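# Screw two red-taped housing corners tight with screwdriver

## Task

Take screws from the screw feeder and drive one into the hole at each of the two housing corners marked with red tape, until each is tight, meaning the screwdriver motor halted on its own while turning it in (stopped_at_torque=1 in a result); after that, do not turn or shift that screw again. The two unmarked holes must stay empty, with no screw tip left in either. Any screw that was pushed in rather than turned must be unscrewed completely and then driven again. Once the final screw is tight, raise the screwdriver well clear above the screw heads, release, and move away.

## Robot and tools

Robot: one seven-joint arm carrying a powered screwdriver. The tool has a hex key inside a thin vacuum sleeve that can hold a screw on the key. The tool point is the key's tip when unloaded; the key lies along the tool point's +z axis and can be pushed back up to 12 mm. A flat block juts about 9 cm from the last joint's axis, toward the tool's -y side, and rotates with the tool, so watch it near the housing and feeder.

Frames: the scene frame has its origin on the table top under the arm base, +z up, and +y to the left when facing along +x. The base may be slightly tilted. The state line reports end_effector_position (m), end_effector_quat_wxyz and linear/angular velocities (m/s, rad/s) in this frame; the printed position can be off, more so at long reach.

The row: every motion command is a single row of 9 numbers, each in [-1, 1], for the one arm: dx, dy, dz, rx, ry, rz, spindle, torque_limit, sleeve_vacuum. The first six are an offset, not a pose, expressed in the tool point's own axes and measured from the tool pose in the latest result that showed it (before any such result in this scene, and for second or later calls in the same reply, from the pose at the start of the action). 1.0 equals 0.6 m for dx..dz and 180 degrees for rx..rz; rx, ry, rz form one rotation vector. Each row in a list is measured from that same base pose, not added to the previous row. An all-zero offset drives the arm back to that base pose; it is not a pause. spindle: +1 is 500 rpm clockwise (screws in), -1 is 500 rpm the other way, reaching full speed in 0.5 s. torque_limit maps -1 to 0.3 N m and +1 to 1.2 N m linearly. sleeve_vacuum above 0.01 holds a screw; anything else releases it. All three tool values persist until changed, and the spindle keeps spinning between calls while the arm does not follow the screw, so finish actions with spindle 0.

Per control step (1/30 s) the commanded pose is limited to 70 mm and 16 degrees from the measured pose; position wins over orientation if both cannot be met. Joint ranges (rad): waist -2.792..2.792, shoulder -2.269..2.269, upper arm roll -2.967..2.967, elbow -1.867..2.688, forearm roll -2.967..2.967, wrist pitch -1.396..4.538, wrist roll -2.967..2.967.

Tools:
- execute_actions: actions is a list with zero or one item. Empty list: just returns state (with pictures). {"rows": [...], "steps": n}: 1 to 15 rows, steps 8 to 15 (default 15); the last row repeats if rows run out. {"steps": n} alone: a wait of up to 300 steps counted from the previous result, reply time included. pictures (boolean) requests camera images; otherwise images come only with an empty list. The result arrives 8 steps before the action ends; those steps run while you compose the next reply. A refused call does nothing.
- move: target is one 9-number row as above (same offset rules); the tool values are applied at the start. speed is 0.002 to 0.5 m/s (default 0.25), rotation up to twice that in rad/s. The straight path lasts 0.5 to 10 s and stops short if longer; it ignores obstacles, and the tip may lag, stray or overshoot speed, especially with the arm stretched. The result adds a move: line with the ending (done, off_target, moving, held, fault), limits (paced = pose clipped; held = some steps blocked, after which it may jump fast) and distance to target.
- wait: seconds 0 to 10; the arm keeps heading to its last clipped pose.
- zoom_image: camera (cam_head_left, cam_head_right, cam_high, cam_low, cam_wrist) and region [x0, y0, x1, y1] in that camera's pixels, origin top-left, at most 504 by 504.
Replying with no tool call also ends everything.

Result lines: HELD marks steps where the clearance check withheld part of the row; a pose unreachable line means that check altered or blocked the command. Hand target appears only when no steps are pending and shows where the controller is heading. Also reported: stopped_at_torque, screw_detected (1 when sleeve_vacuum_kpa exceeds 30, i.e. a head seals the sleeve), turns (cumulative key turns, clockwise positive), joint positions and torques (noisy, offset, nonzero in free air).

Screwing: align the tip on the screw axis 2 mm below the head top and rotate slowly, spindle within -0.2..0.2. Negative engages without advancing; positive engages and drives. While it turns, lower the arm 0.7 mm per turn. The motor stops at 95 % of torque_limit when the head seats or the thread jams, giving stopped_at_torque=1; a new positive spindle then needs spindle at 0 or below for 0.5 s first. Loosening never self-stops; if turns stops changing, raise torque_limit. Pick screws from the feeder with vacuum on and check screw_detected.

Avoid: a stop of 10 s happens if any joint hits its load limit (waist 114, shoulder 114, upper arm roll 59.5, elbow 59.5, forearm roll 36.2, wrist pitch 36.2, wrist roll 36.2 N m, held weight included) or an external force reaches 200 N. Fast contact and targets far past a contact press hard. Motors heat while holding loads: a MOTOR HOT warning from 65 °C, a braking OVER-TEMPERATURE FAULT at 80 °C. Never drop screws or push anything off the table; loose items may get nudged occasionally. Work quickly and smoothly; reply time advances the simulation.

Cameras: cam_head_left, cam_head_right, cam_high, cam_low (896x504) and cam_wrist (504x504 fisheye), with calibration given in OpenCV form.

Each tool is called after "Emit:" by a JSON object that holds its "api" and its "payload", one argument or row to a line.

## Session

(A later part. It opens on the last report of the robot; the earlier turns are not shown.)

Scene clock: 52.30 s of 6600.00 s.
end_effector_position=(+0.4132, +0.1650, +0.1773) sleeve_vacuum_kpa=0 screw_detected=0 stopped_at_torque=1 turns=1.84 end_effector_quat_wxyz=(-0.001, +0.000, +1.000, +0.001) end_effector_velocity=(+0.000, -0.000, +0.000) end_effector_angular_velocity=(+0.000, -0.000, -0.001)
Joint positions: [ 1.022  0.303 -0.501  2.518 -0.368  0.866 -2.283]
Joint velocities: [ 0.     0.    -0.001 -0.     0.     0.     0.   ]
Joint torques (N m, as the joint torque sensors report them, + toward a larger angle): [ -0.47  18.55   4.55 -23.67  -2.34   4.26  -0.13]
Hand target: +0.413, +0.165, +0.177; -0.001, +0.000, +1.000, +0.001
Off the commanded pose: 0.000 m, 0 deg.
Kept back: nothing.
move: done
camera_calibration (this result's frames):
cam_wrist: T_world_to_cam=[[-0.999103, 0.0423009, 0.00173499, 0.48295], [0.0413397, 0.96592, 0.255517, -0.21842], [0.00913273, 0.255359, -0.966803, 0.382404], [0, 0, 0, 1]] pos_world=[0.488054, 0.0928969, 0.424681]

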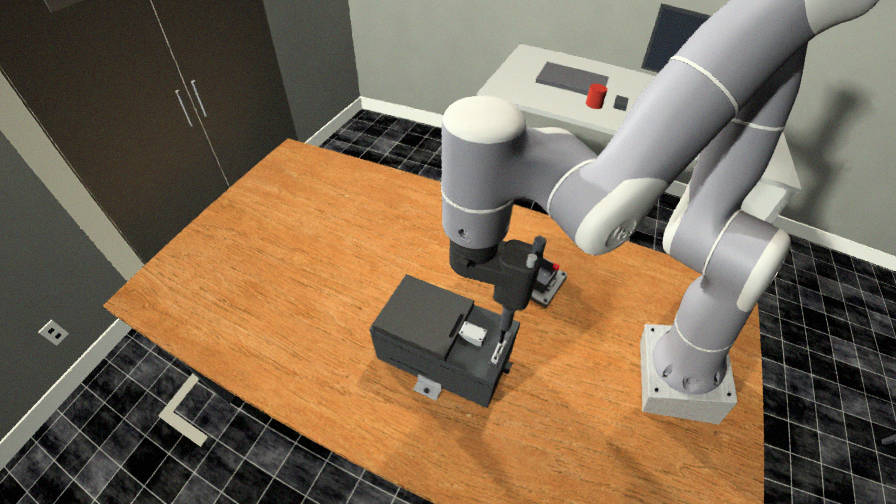

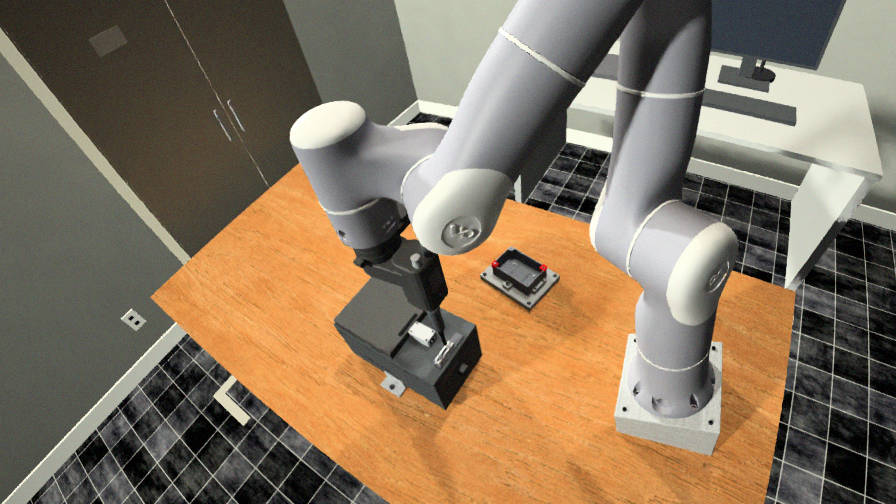

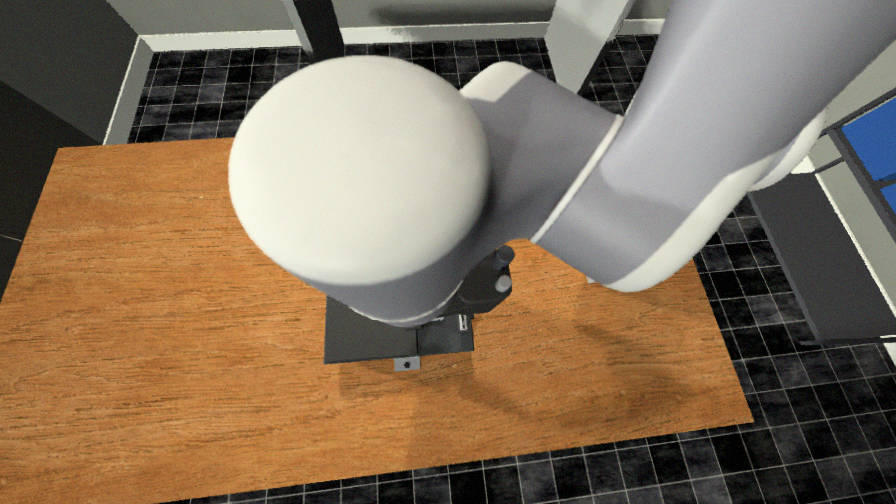

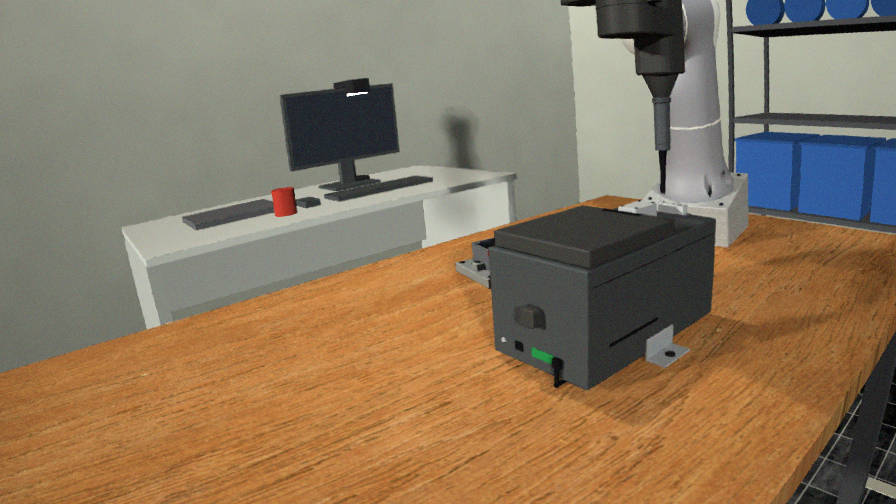

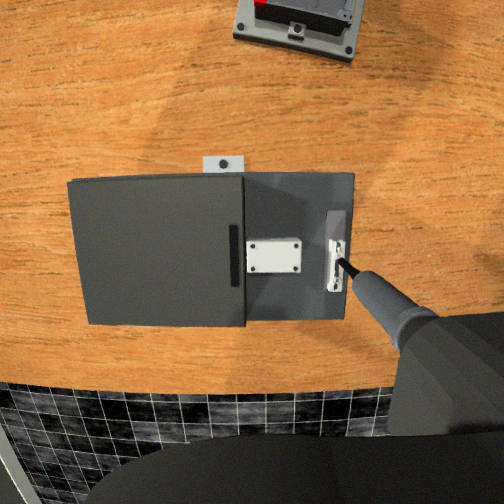

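Emit:
{"api": "move", "payload": {
  "target": [0.0019,-0.0037,0.0125,0,0,0,0,0,1],
  "speed": 0.02
}}

Emit:
{"api": "move", "payload": {
  "target": [0,0,0.0075,0,0,0,-0.15,0,1],
  "speed": 0.005
}}

Emit:
{"api": "move", "payload": {
  "target": [0,0,-0.08,0,0,0,0,0,1],
  "speed": 0.05
}}

Scene clock: 53.30 s of 6600.00 s.
end_effector_position=(+0.4120, +0.1629, +0.1699) sleeve_vacuum_kpa=14 screw_detected=0 stopped_at_torque=1 turns=1.84 end_effector_quat_wxyz=(-0.001, +0.000, +1.000, +0.001) end_effector_velocity=(+0.000, -0.001, -0.000) end_effector_angular_velocity=(-0.001, +0.000, -0.000)
Joint positions: [ 1.02   0.286 -0.509  2.531 -0.368  0.895 -2.288]
Joint velocities: [-0.001 -0.     0.     0.     0.    -0.    -0.001]
Joint torques (N m, as the joint torque sensors report them, + toward a larger angle): [ -1.87  18.41   4.88 -22.92  -3.55   4.23  -0.39]
Hand target: +0.412, +0.163, +0.170; -0.001, +0.000, +1.000, +0.001
Off the commanded pose: 0.000 m, 0 deg.
Kept back: nothing.
move: done
camera_calibration (this result's frames):
cam_wrist: T_world_to_cam=[[-0.999091, 0.0425864, 0.00184804, 0.48179], [0.0416429, 0.965861, 0.255692, -0.214599], [0.00910405, 0.255536, -0.966757, 0.375722], [0, 0, 0, 1]] pos_world=[0.486868, 0.0907444, 0.417213]

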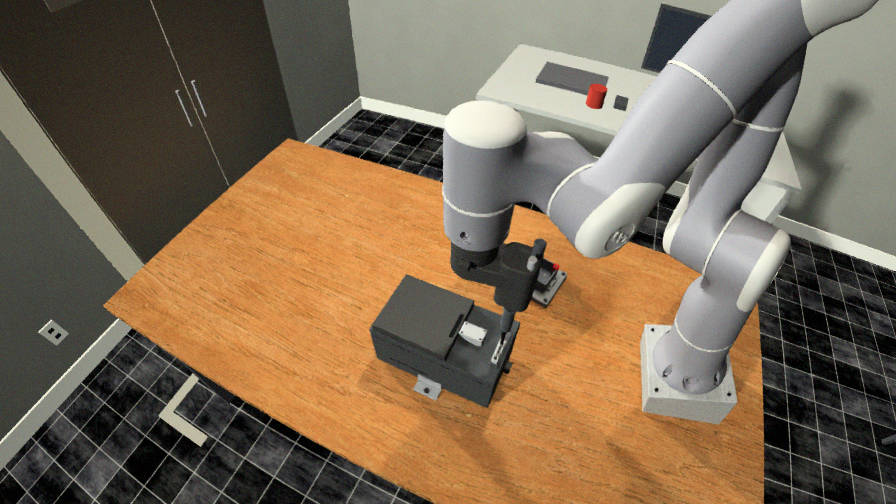

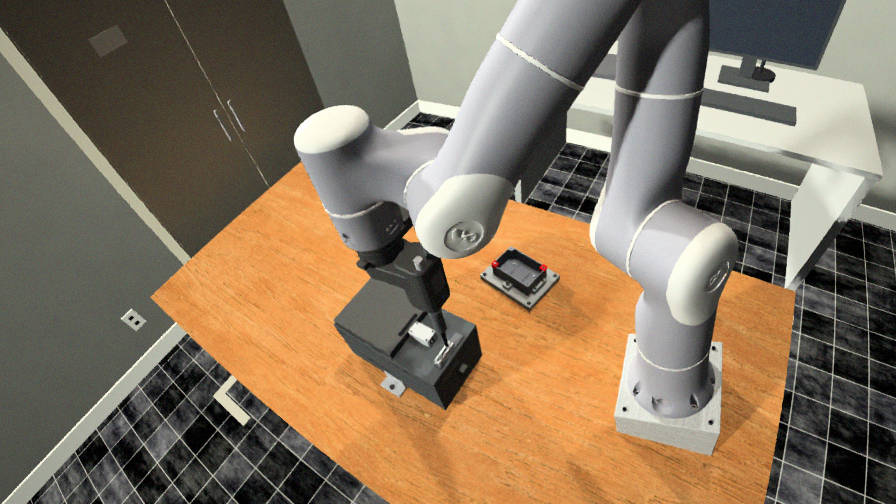

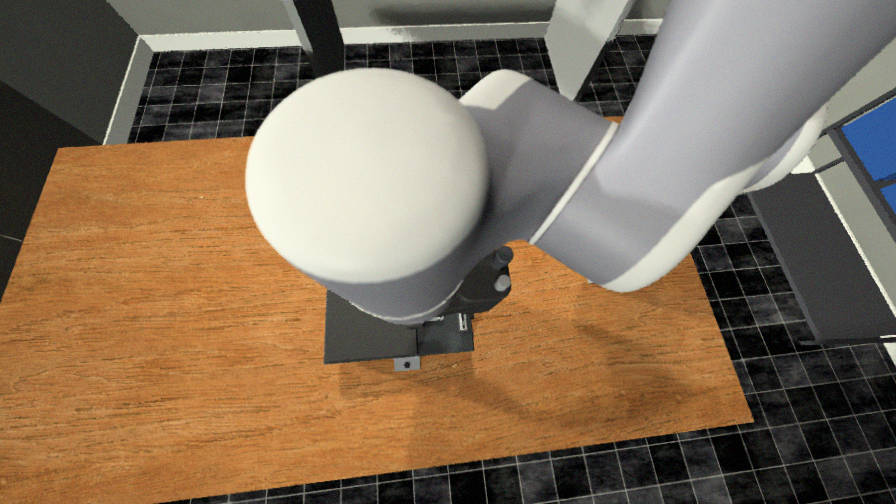

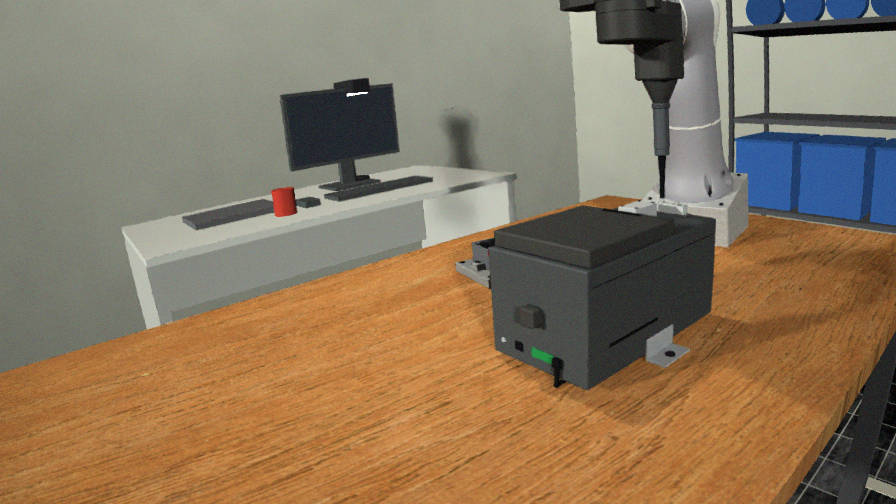

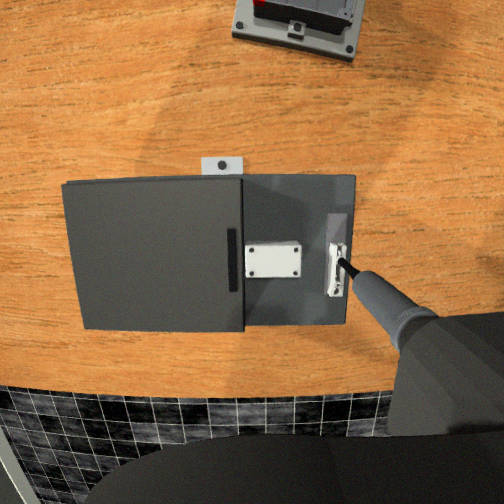

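Scene clock: 54.43 s of 6600.00 s.
end_effector_position=(+0.4122, +0.1629, +0.1655) sleeve_vacuum_kpa=40 screw_detected=1 stopped_at_torque=1 turns=0.46 end_effector_quat_wxyz=(-0.001, +0.000, +1.000, +0.001) end_effector_velocity=(+0.000, +0.000, +0.000) end_effector_angular_velocity=(+0.000, -0.000, -0.000)
Joint positions: [ 1.021  0.273 -0.516  2.535 -0.367  0.913 -2.29 ]
Joint velocities: [ 0.  0.  0.  0. -0.  0.  0.]
Joint torques (N m, as the joint torque sensors report them, + toward a larger angle): [ -0.03  17.94   4.22 -21.86  -2.02   4.42  -0.23]
Hand target: +0.412, +0.163, +0.165; -0.001, +0.000, +1.000, +0.001
Off the commanded pose: 0.000 m, 0 deg.
Kept back: nothing.
move: done
camera_calibration (this result's frames):
cam_wrist: T_world_to_cam=[[-0.999103, 0.0423213, 0.00139465, 0.482142], [0.0412714, 0.965895, 0.255625, -0.213369], [0.0094713, 0.255454, -0.966775, 0.371388], [0, 0, 0, 1]] pos_world=[0.486998, 0.0908145, 0.412919]

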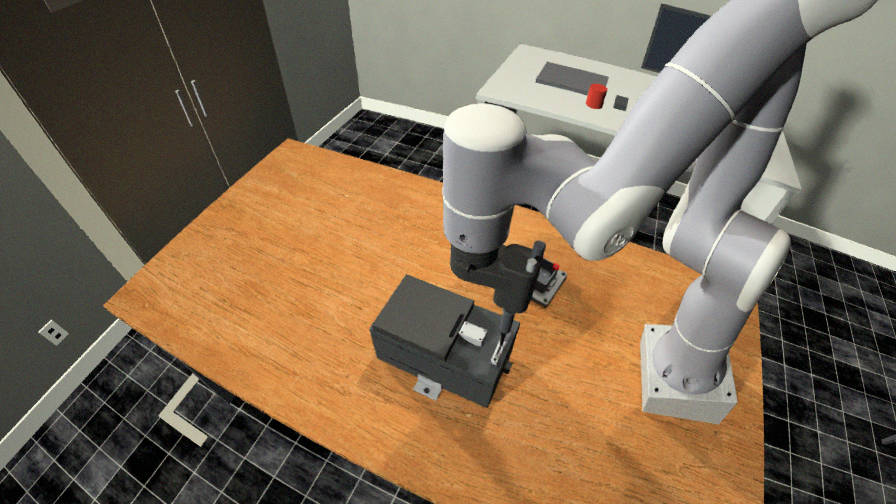

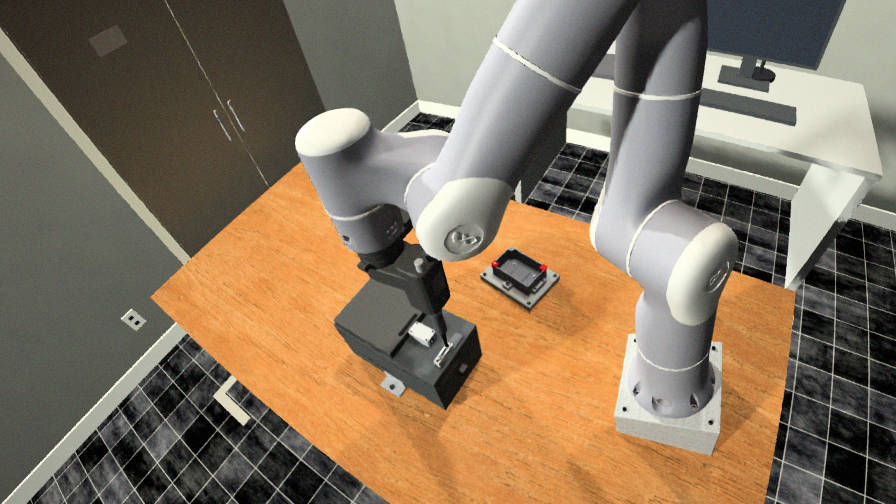

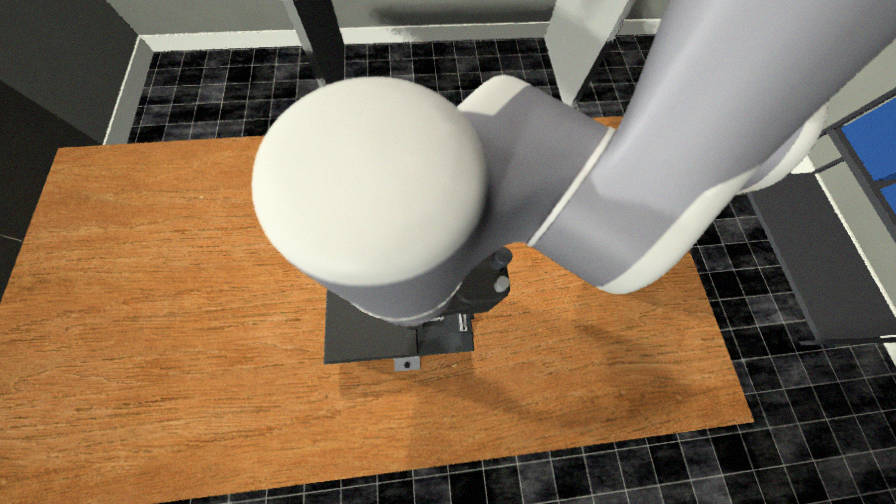

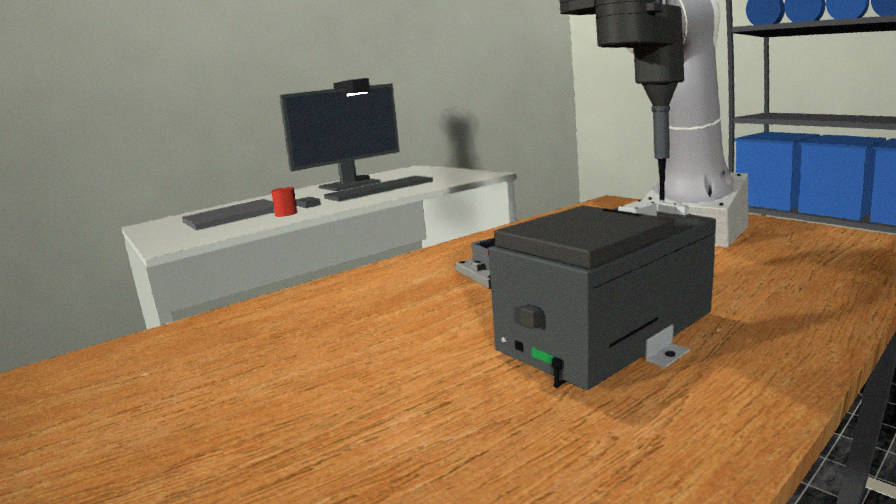

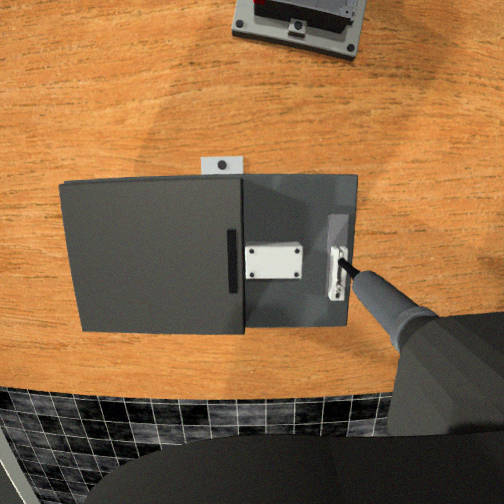

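Scene clock: 55.90 s of 6600.00 s.
end_effector_position=(+0.4125, +0.1627, +0.2135) sleeve_vacuum_kpa=40 screw_detected=1 stopped_at_torque=1 turns=0.16 end_effector_quat_wxyz=(-0.000, +0.000, +1.000, +0.001) end_effector_velocity=(-0.000, +0.000, -0.000) end_effector_angular_velocity=(-0.000, +0.000, +0.001)
Joint positions: [ 1.014  0.4   -0.452  2.478 -0.37   0.726 -2.271]
Joint velocities: [ 0.001  0.    -0.     0.     0.    -0.001 -0.   ]
Joint torques (N m, as the joint torque sensors report them, + toward a larger angle): [ -0.46  17.67   6.99 -26.62  -2.88   3.89   0.35]
Hand target: +0.412, +0.163, +0.214; -0.001, +0.000, +1.000, +0.001
Off the commanded pose: 0.000 m, 0 deg.
Kept back: nothing.
move: done
camera_calibration (this result's frames):
cam_wrist: T_world_to_cam=[[-0.999116, 0.0420203, 0.000965583, 0.482466], [0.0408733, 0.965976, 0.255381, -0.225278], [0.00979845, 0.255195, -0.96684, 0.417766], [0, 0, 0, 1]] pos_world=[0.487154, 0.0907286, 0.460979]

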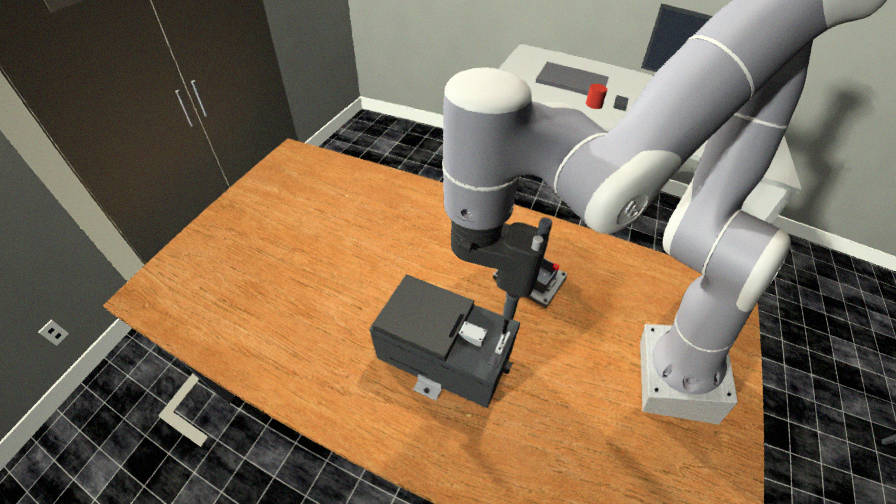

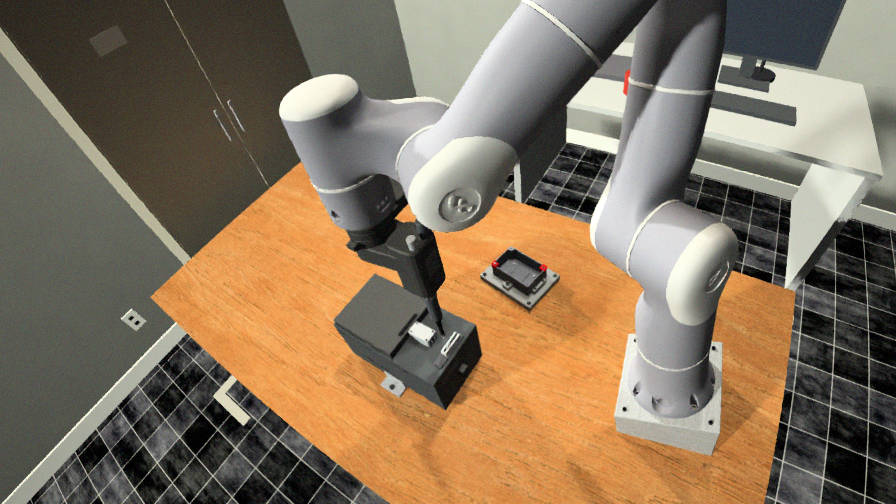

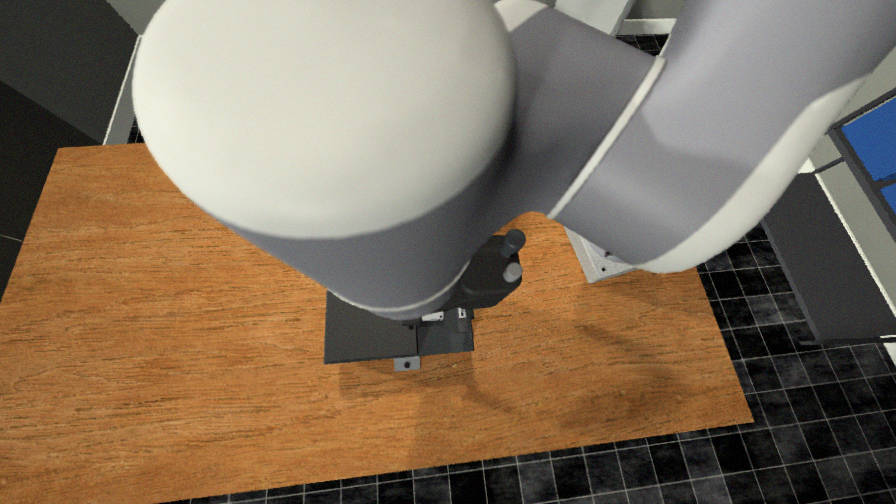

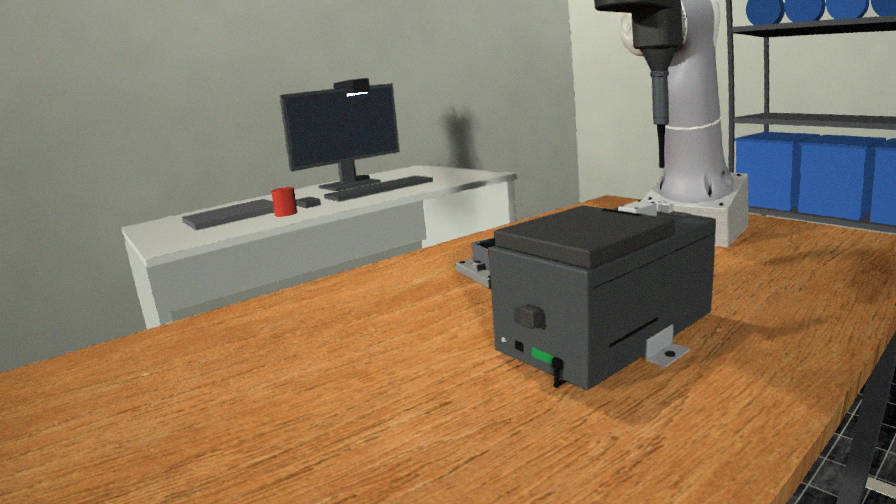

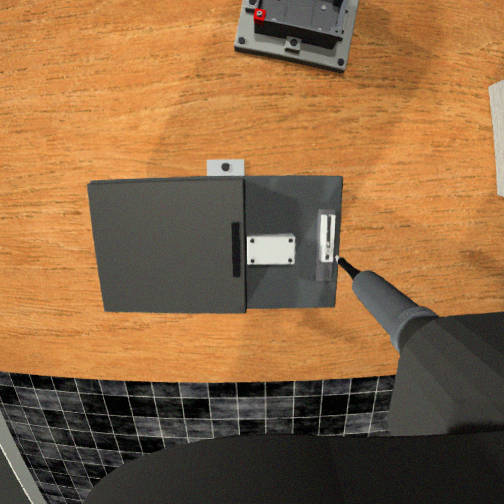

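Emit:
{"api": "move", "payload": {
  "target": [0.0813,-0.568,0.12,0,0,0.4,0,0,1],
  "speed": 0.2
}}

Emit:
{"api": "move", "payload": {
  "target": [0,0,0.075,0,0,0,0,0,1],
  "speed": 0.08
}}

Emit:
{"api": "zoom_image", "payload": {
  "camera": "cam_wrist",
  "region": [300, 220, 370, 290]
}}

Scene clock: 59.70 s of 6600.00 s.
end_effector_position=(+0.3639, -0.1784, +0.1417) sleeve_vacuum_kpa=40 screw_detected=1 stopped_at_torque=1 turns=0.16 end_effector_quat_wxyz=(+0.000, +0.588, +0.809, -0.000) end_effector_velocity=(-0.000, +0.000, -0.000) end_effector_angular_velocity=(+0.001, +0.000, -0.002)
Joint positions: [ 0.313  0.297 -0.91   2.643 -0.168  1.062 -2.268]
Joint velocities: [ 0.002 -0.    -0.003  0.     0.     0.     0.001]
Joint torques (N m, as the joint torque sensors report them, + toward a larger angle): [ -6.32  13.68   0.79 -20.83  -1.72   3.95  -0.37]
Hand target: +0.364, -0.178, +0.142; +0.000, +0.588, +0.809, -0.000
Off the commanded pose: 0.001 m, 0 deg.
Kept back: nothing.
move: done
camera_calibration (this result's frames):
cam_wrist: T_world_to_cam=[[-0.269312, 0.963053, -0.000486119, 0.347272], [0.931504, 0.260617, 0.253731, -0.325116], [0.244483, 0.0678798, -0.967275, 0.317048], [0, 0, 0, 1]] pos_world=[0.318858, -0.271231, 0.389334]

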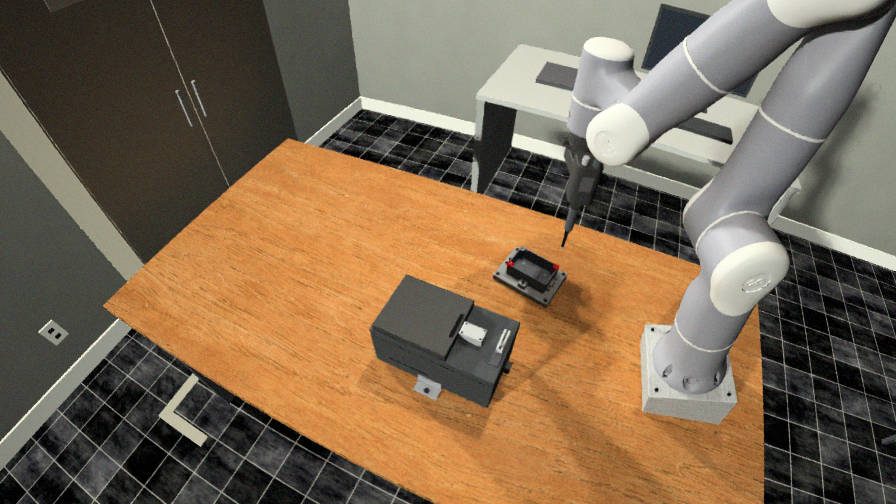

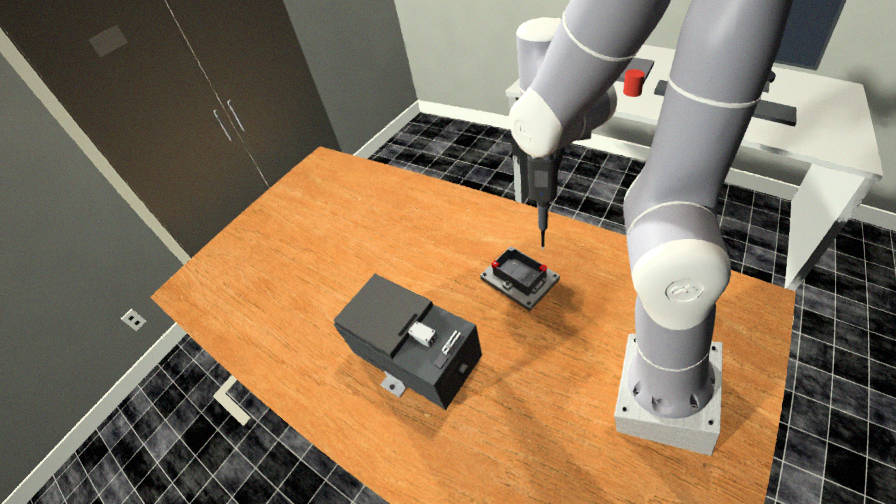

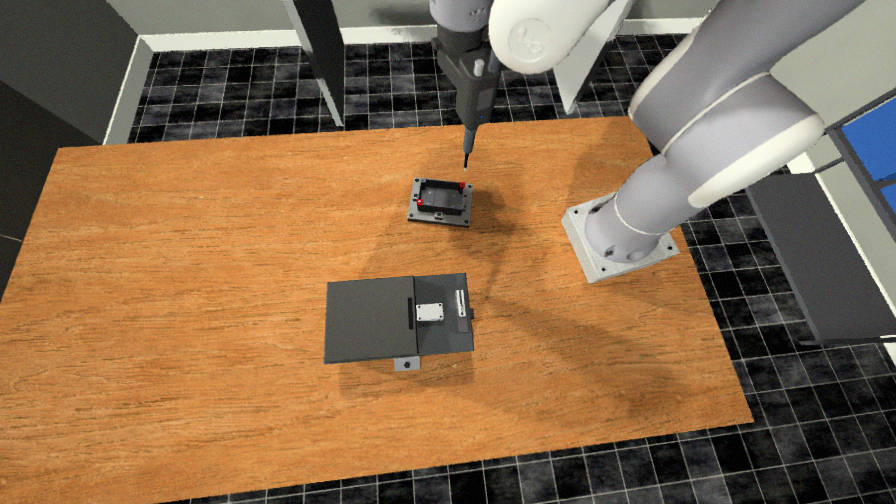

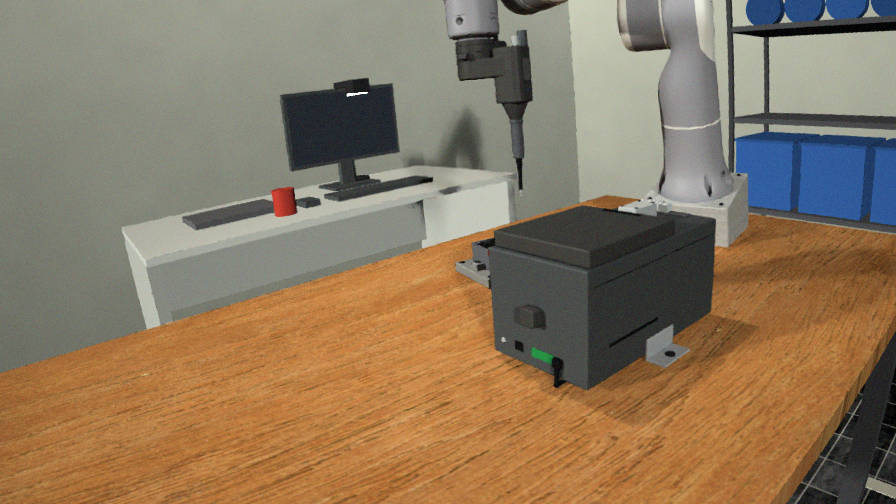

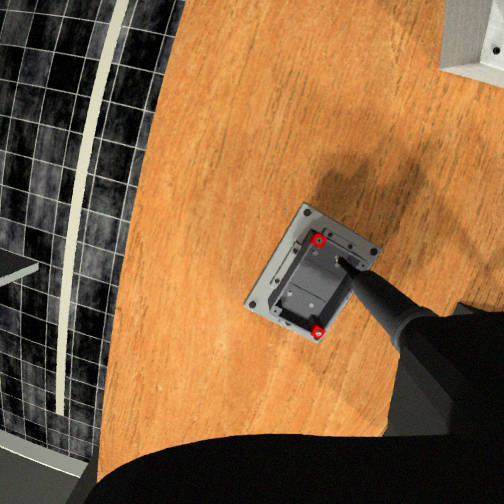

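Scene clock: 60.80 s of 6600.00 s.
end_effector_position=(+0.3635, -0.1780, +0.0967) sleeve_vacuum_kpa=40 screw_detected=1 stopped_at_torque=1 turns=0.16 end_effector_quat_wxyz=(+0.000, +0.588, +0.809, -0.001) end_effector_velocity=(-0.000, -0.001, -0.002) end_effector_angular_velocity=(+0.017, +0.005, +0.001)
Joint positions: [ 0.731  0.079 -1.323  2.603  0.199  1.185 -2.588]
Joint velocities: [ 0.149 -0.023 -0.181 -0.037  0.08  -0.041 -0.102]
Joint torques (N m, as the joint torque sensors report them, + toward a larger angle): [ -7.05   8.61  -1.65 -15.99  -1.53   3.8    0.1 ]
Hand target: +0.364, -0.178, +0.097; -0.000, +0.588, +0.809, -0.000
Off the commanded pose: 0.001 m, 0 deg.
Kept back: nothing.
move: done
camera_calibration (this result's frames):
cam_wrist: T_world_to_cam=[[-0.269376, 0.963034, -0.00133757, 0.346916], [0.931562, 0.260924, 0.2532, -0.313372], [0.244189, 0.0669599, -0.967413, 0.273522], [0, 0, 0, 1]] pos_world=[0.318585, -0.270641, 0.344419]

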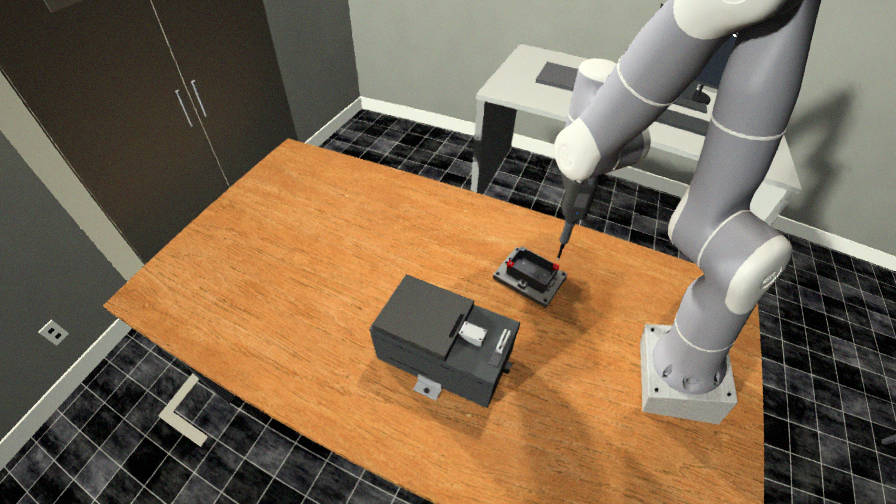

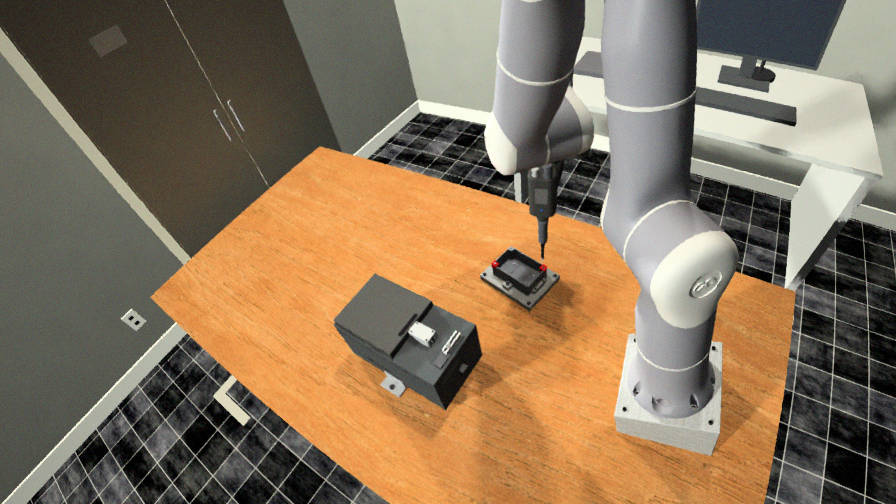

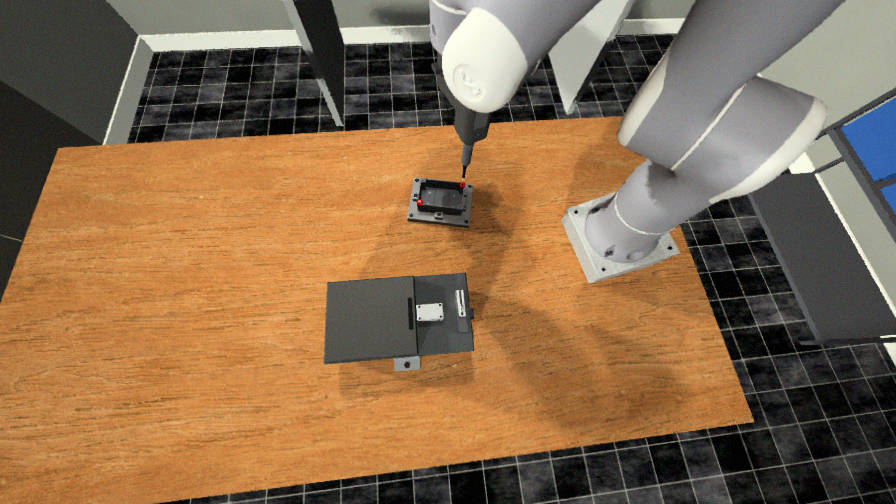

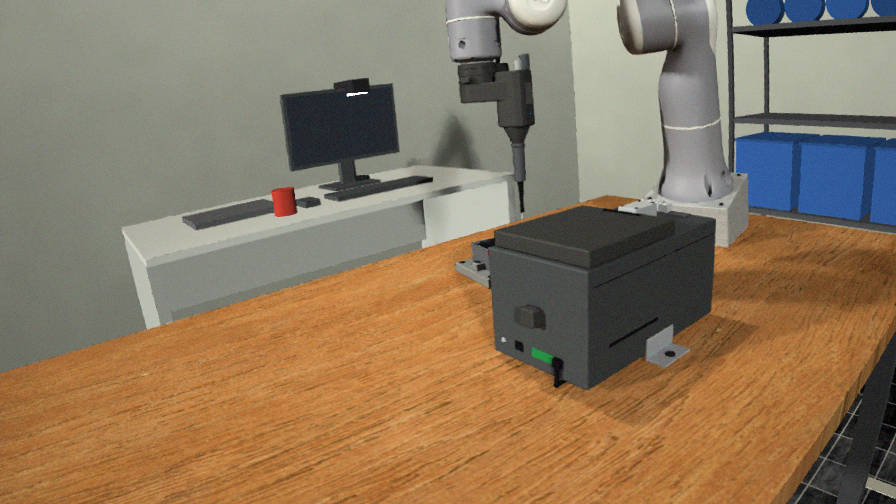

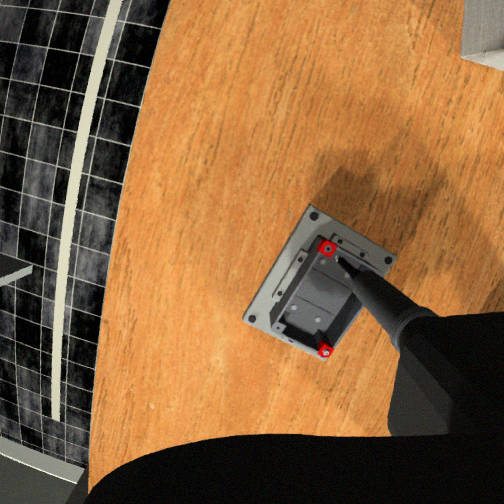

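Region (300, 220, 370, 290) of cam_wrist's 504x504 image, scaled by 7.200, with more detail than that image has.

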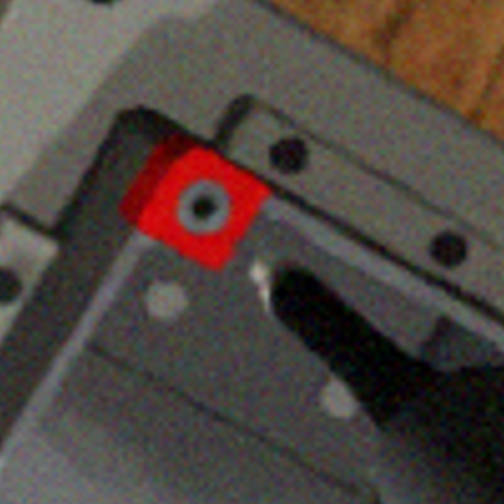

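Emit:
{"api": "move", "payload": {
  "target": [-0.0029,-0.0036,0.0283,0,0,0.1,0,0,1],
  "speed": 0.03
}}

Emit:
{"api": "zoom_image", "payload": {
  "camera": "cam_wrist",
  "region": [310, 230, 360, 280]
}}

Emit:
{"api": "zoom_image", "payload": {
  "camera": "cam_head_right",
  "region": [522, 243, 562, 283]
}}

Emit:
{"api": "zoom_image", "payload": {
  "camera": "cam_head_left",
  "region": [537, 243, 577, 283]
}}

Scene clock: 66.73 s of 6600.00 s.
end_effector_position=(+0.3620, -0.1803, +0.0796) sleeve_vacuum_kpa=40 screw_detected=1 stopped_at_torque=1 turns=0.16 end_effector_quat_wxyz=(+0.000, +0.707, +0.707, -0.001) end_effector_velocity=(-0.000, +0.000, -0.000) end_effector_angular_velocity=(+0.000, +0.000, -0.000)
Joint positions: [ 1.087  0.154 -1.814  2.66   0.09   1.281 -2.324]
Joint velocities: [ 0.002  0.    -0.003  0.    -0.    -0.    -0.   ]
Joint torques (N m, as the joint torque sensors report them, + toward a larger angle): [ -5.05  -4.1   -1.53 -13.11  -2.39   4.19   0.34]
Hand target: +0.362, -0.180, +0.080; +0.000, +0.707, +0.707, -0.001
Off the commanded pose: 0.000 m, 0 deg.
Kept back: nothing.
move: done
camera_calibration (this result's frames):
cam_wrist: T_world_to_cam=[[0.0415883, 0.999134, -0.00125561, 0.242622], [0.966544, -0.0399134, 0.253375, -0.373898], [0.253106, -0.011751, -0.967367, 0.240098], [0, 0, 0, 1]] pos_world=[0.290528, -0.254514, 0.327304]

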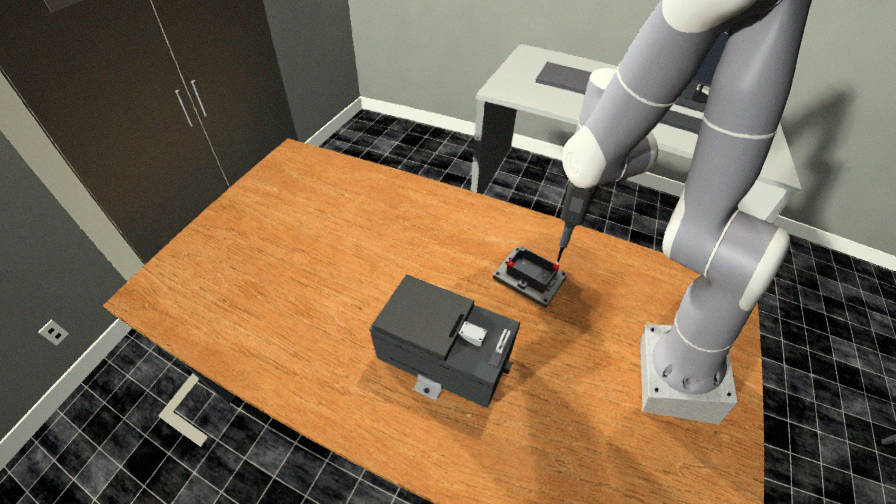

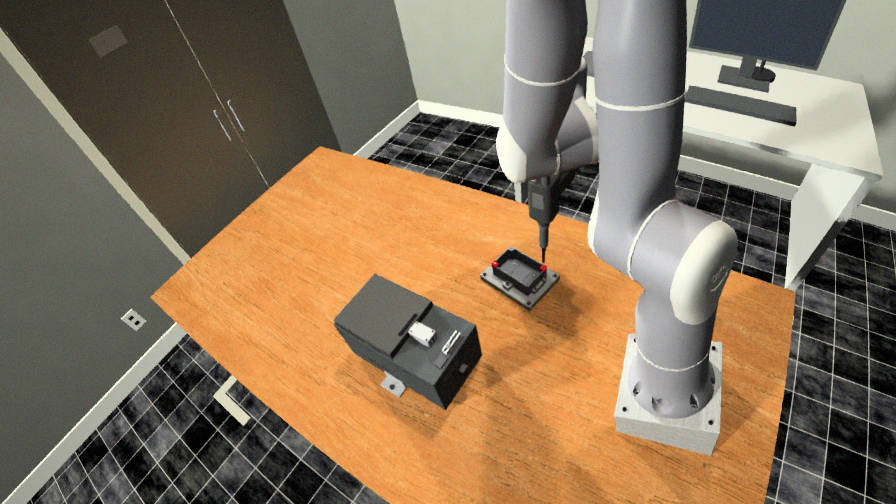

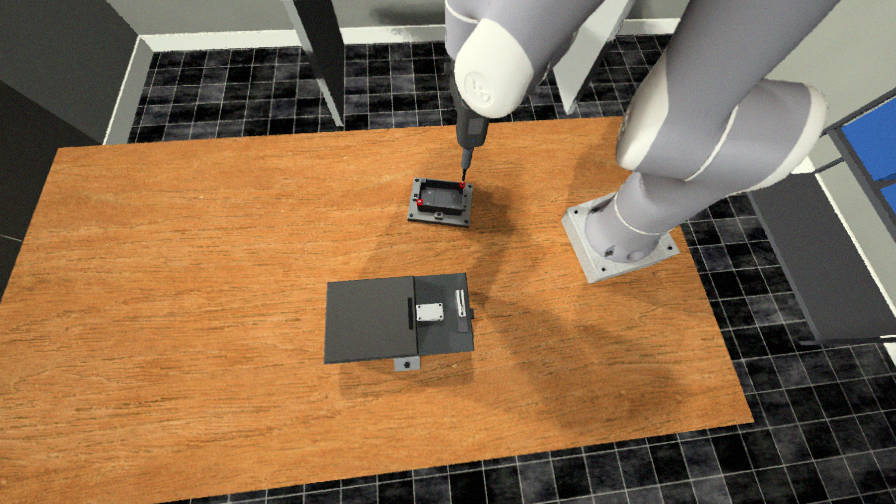

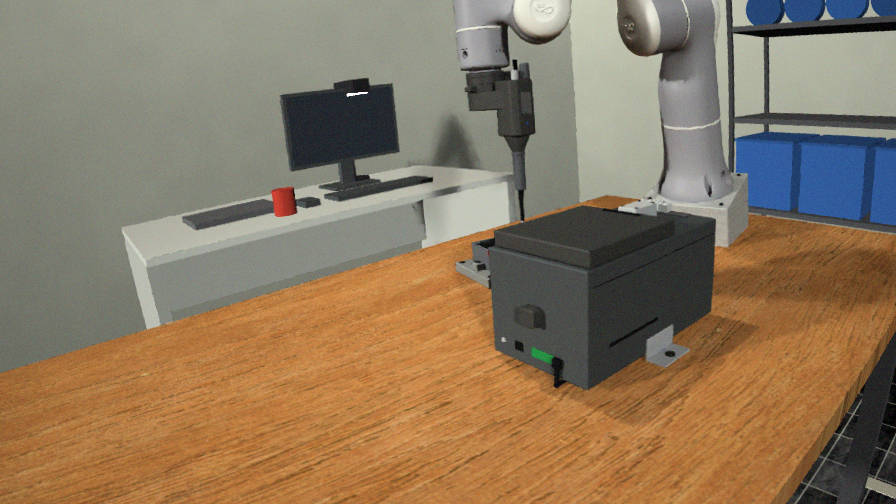

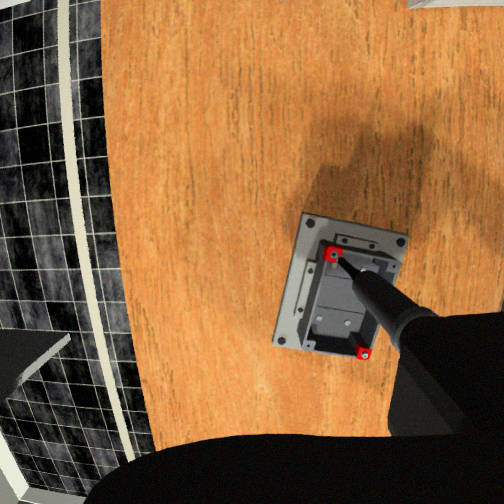

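Region (310, 230, 360, 280) of cam_wrist's 504x504 image, scaled by 10.080, with more detail than that image has.

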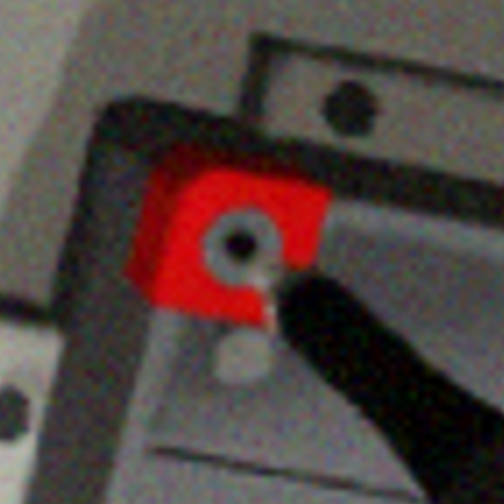

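Region (522, 243, 562, 283) of cam_head_right's 896x504 image, scaled by 12.600, with more detail than that image has.

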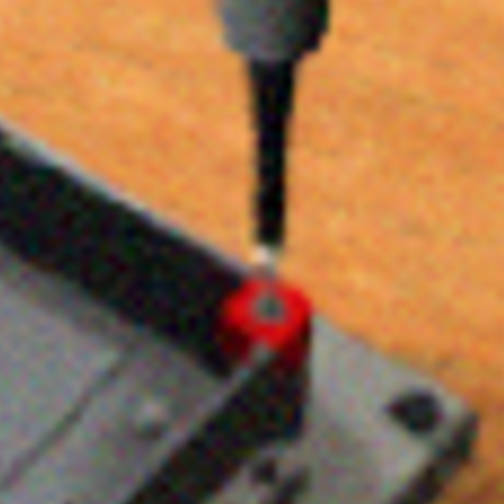

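Region (537, 243, 577, 283) of cam_head_left's 896x504 image, scaled by 12.600, with more detail than that image has.

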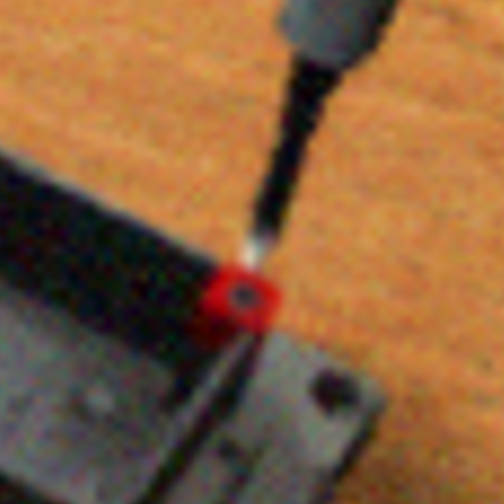

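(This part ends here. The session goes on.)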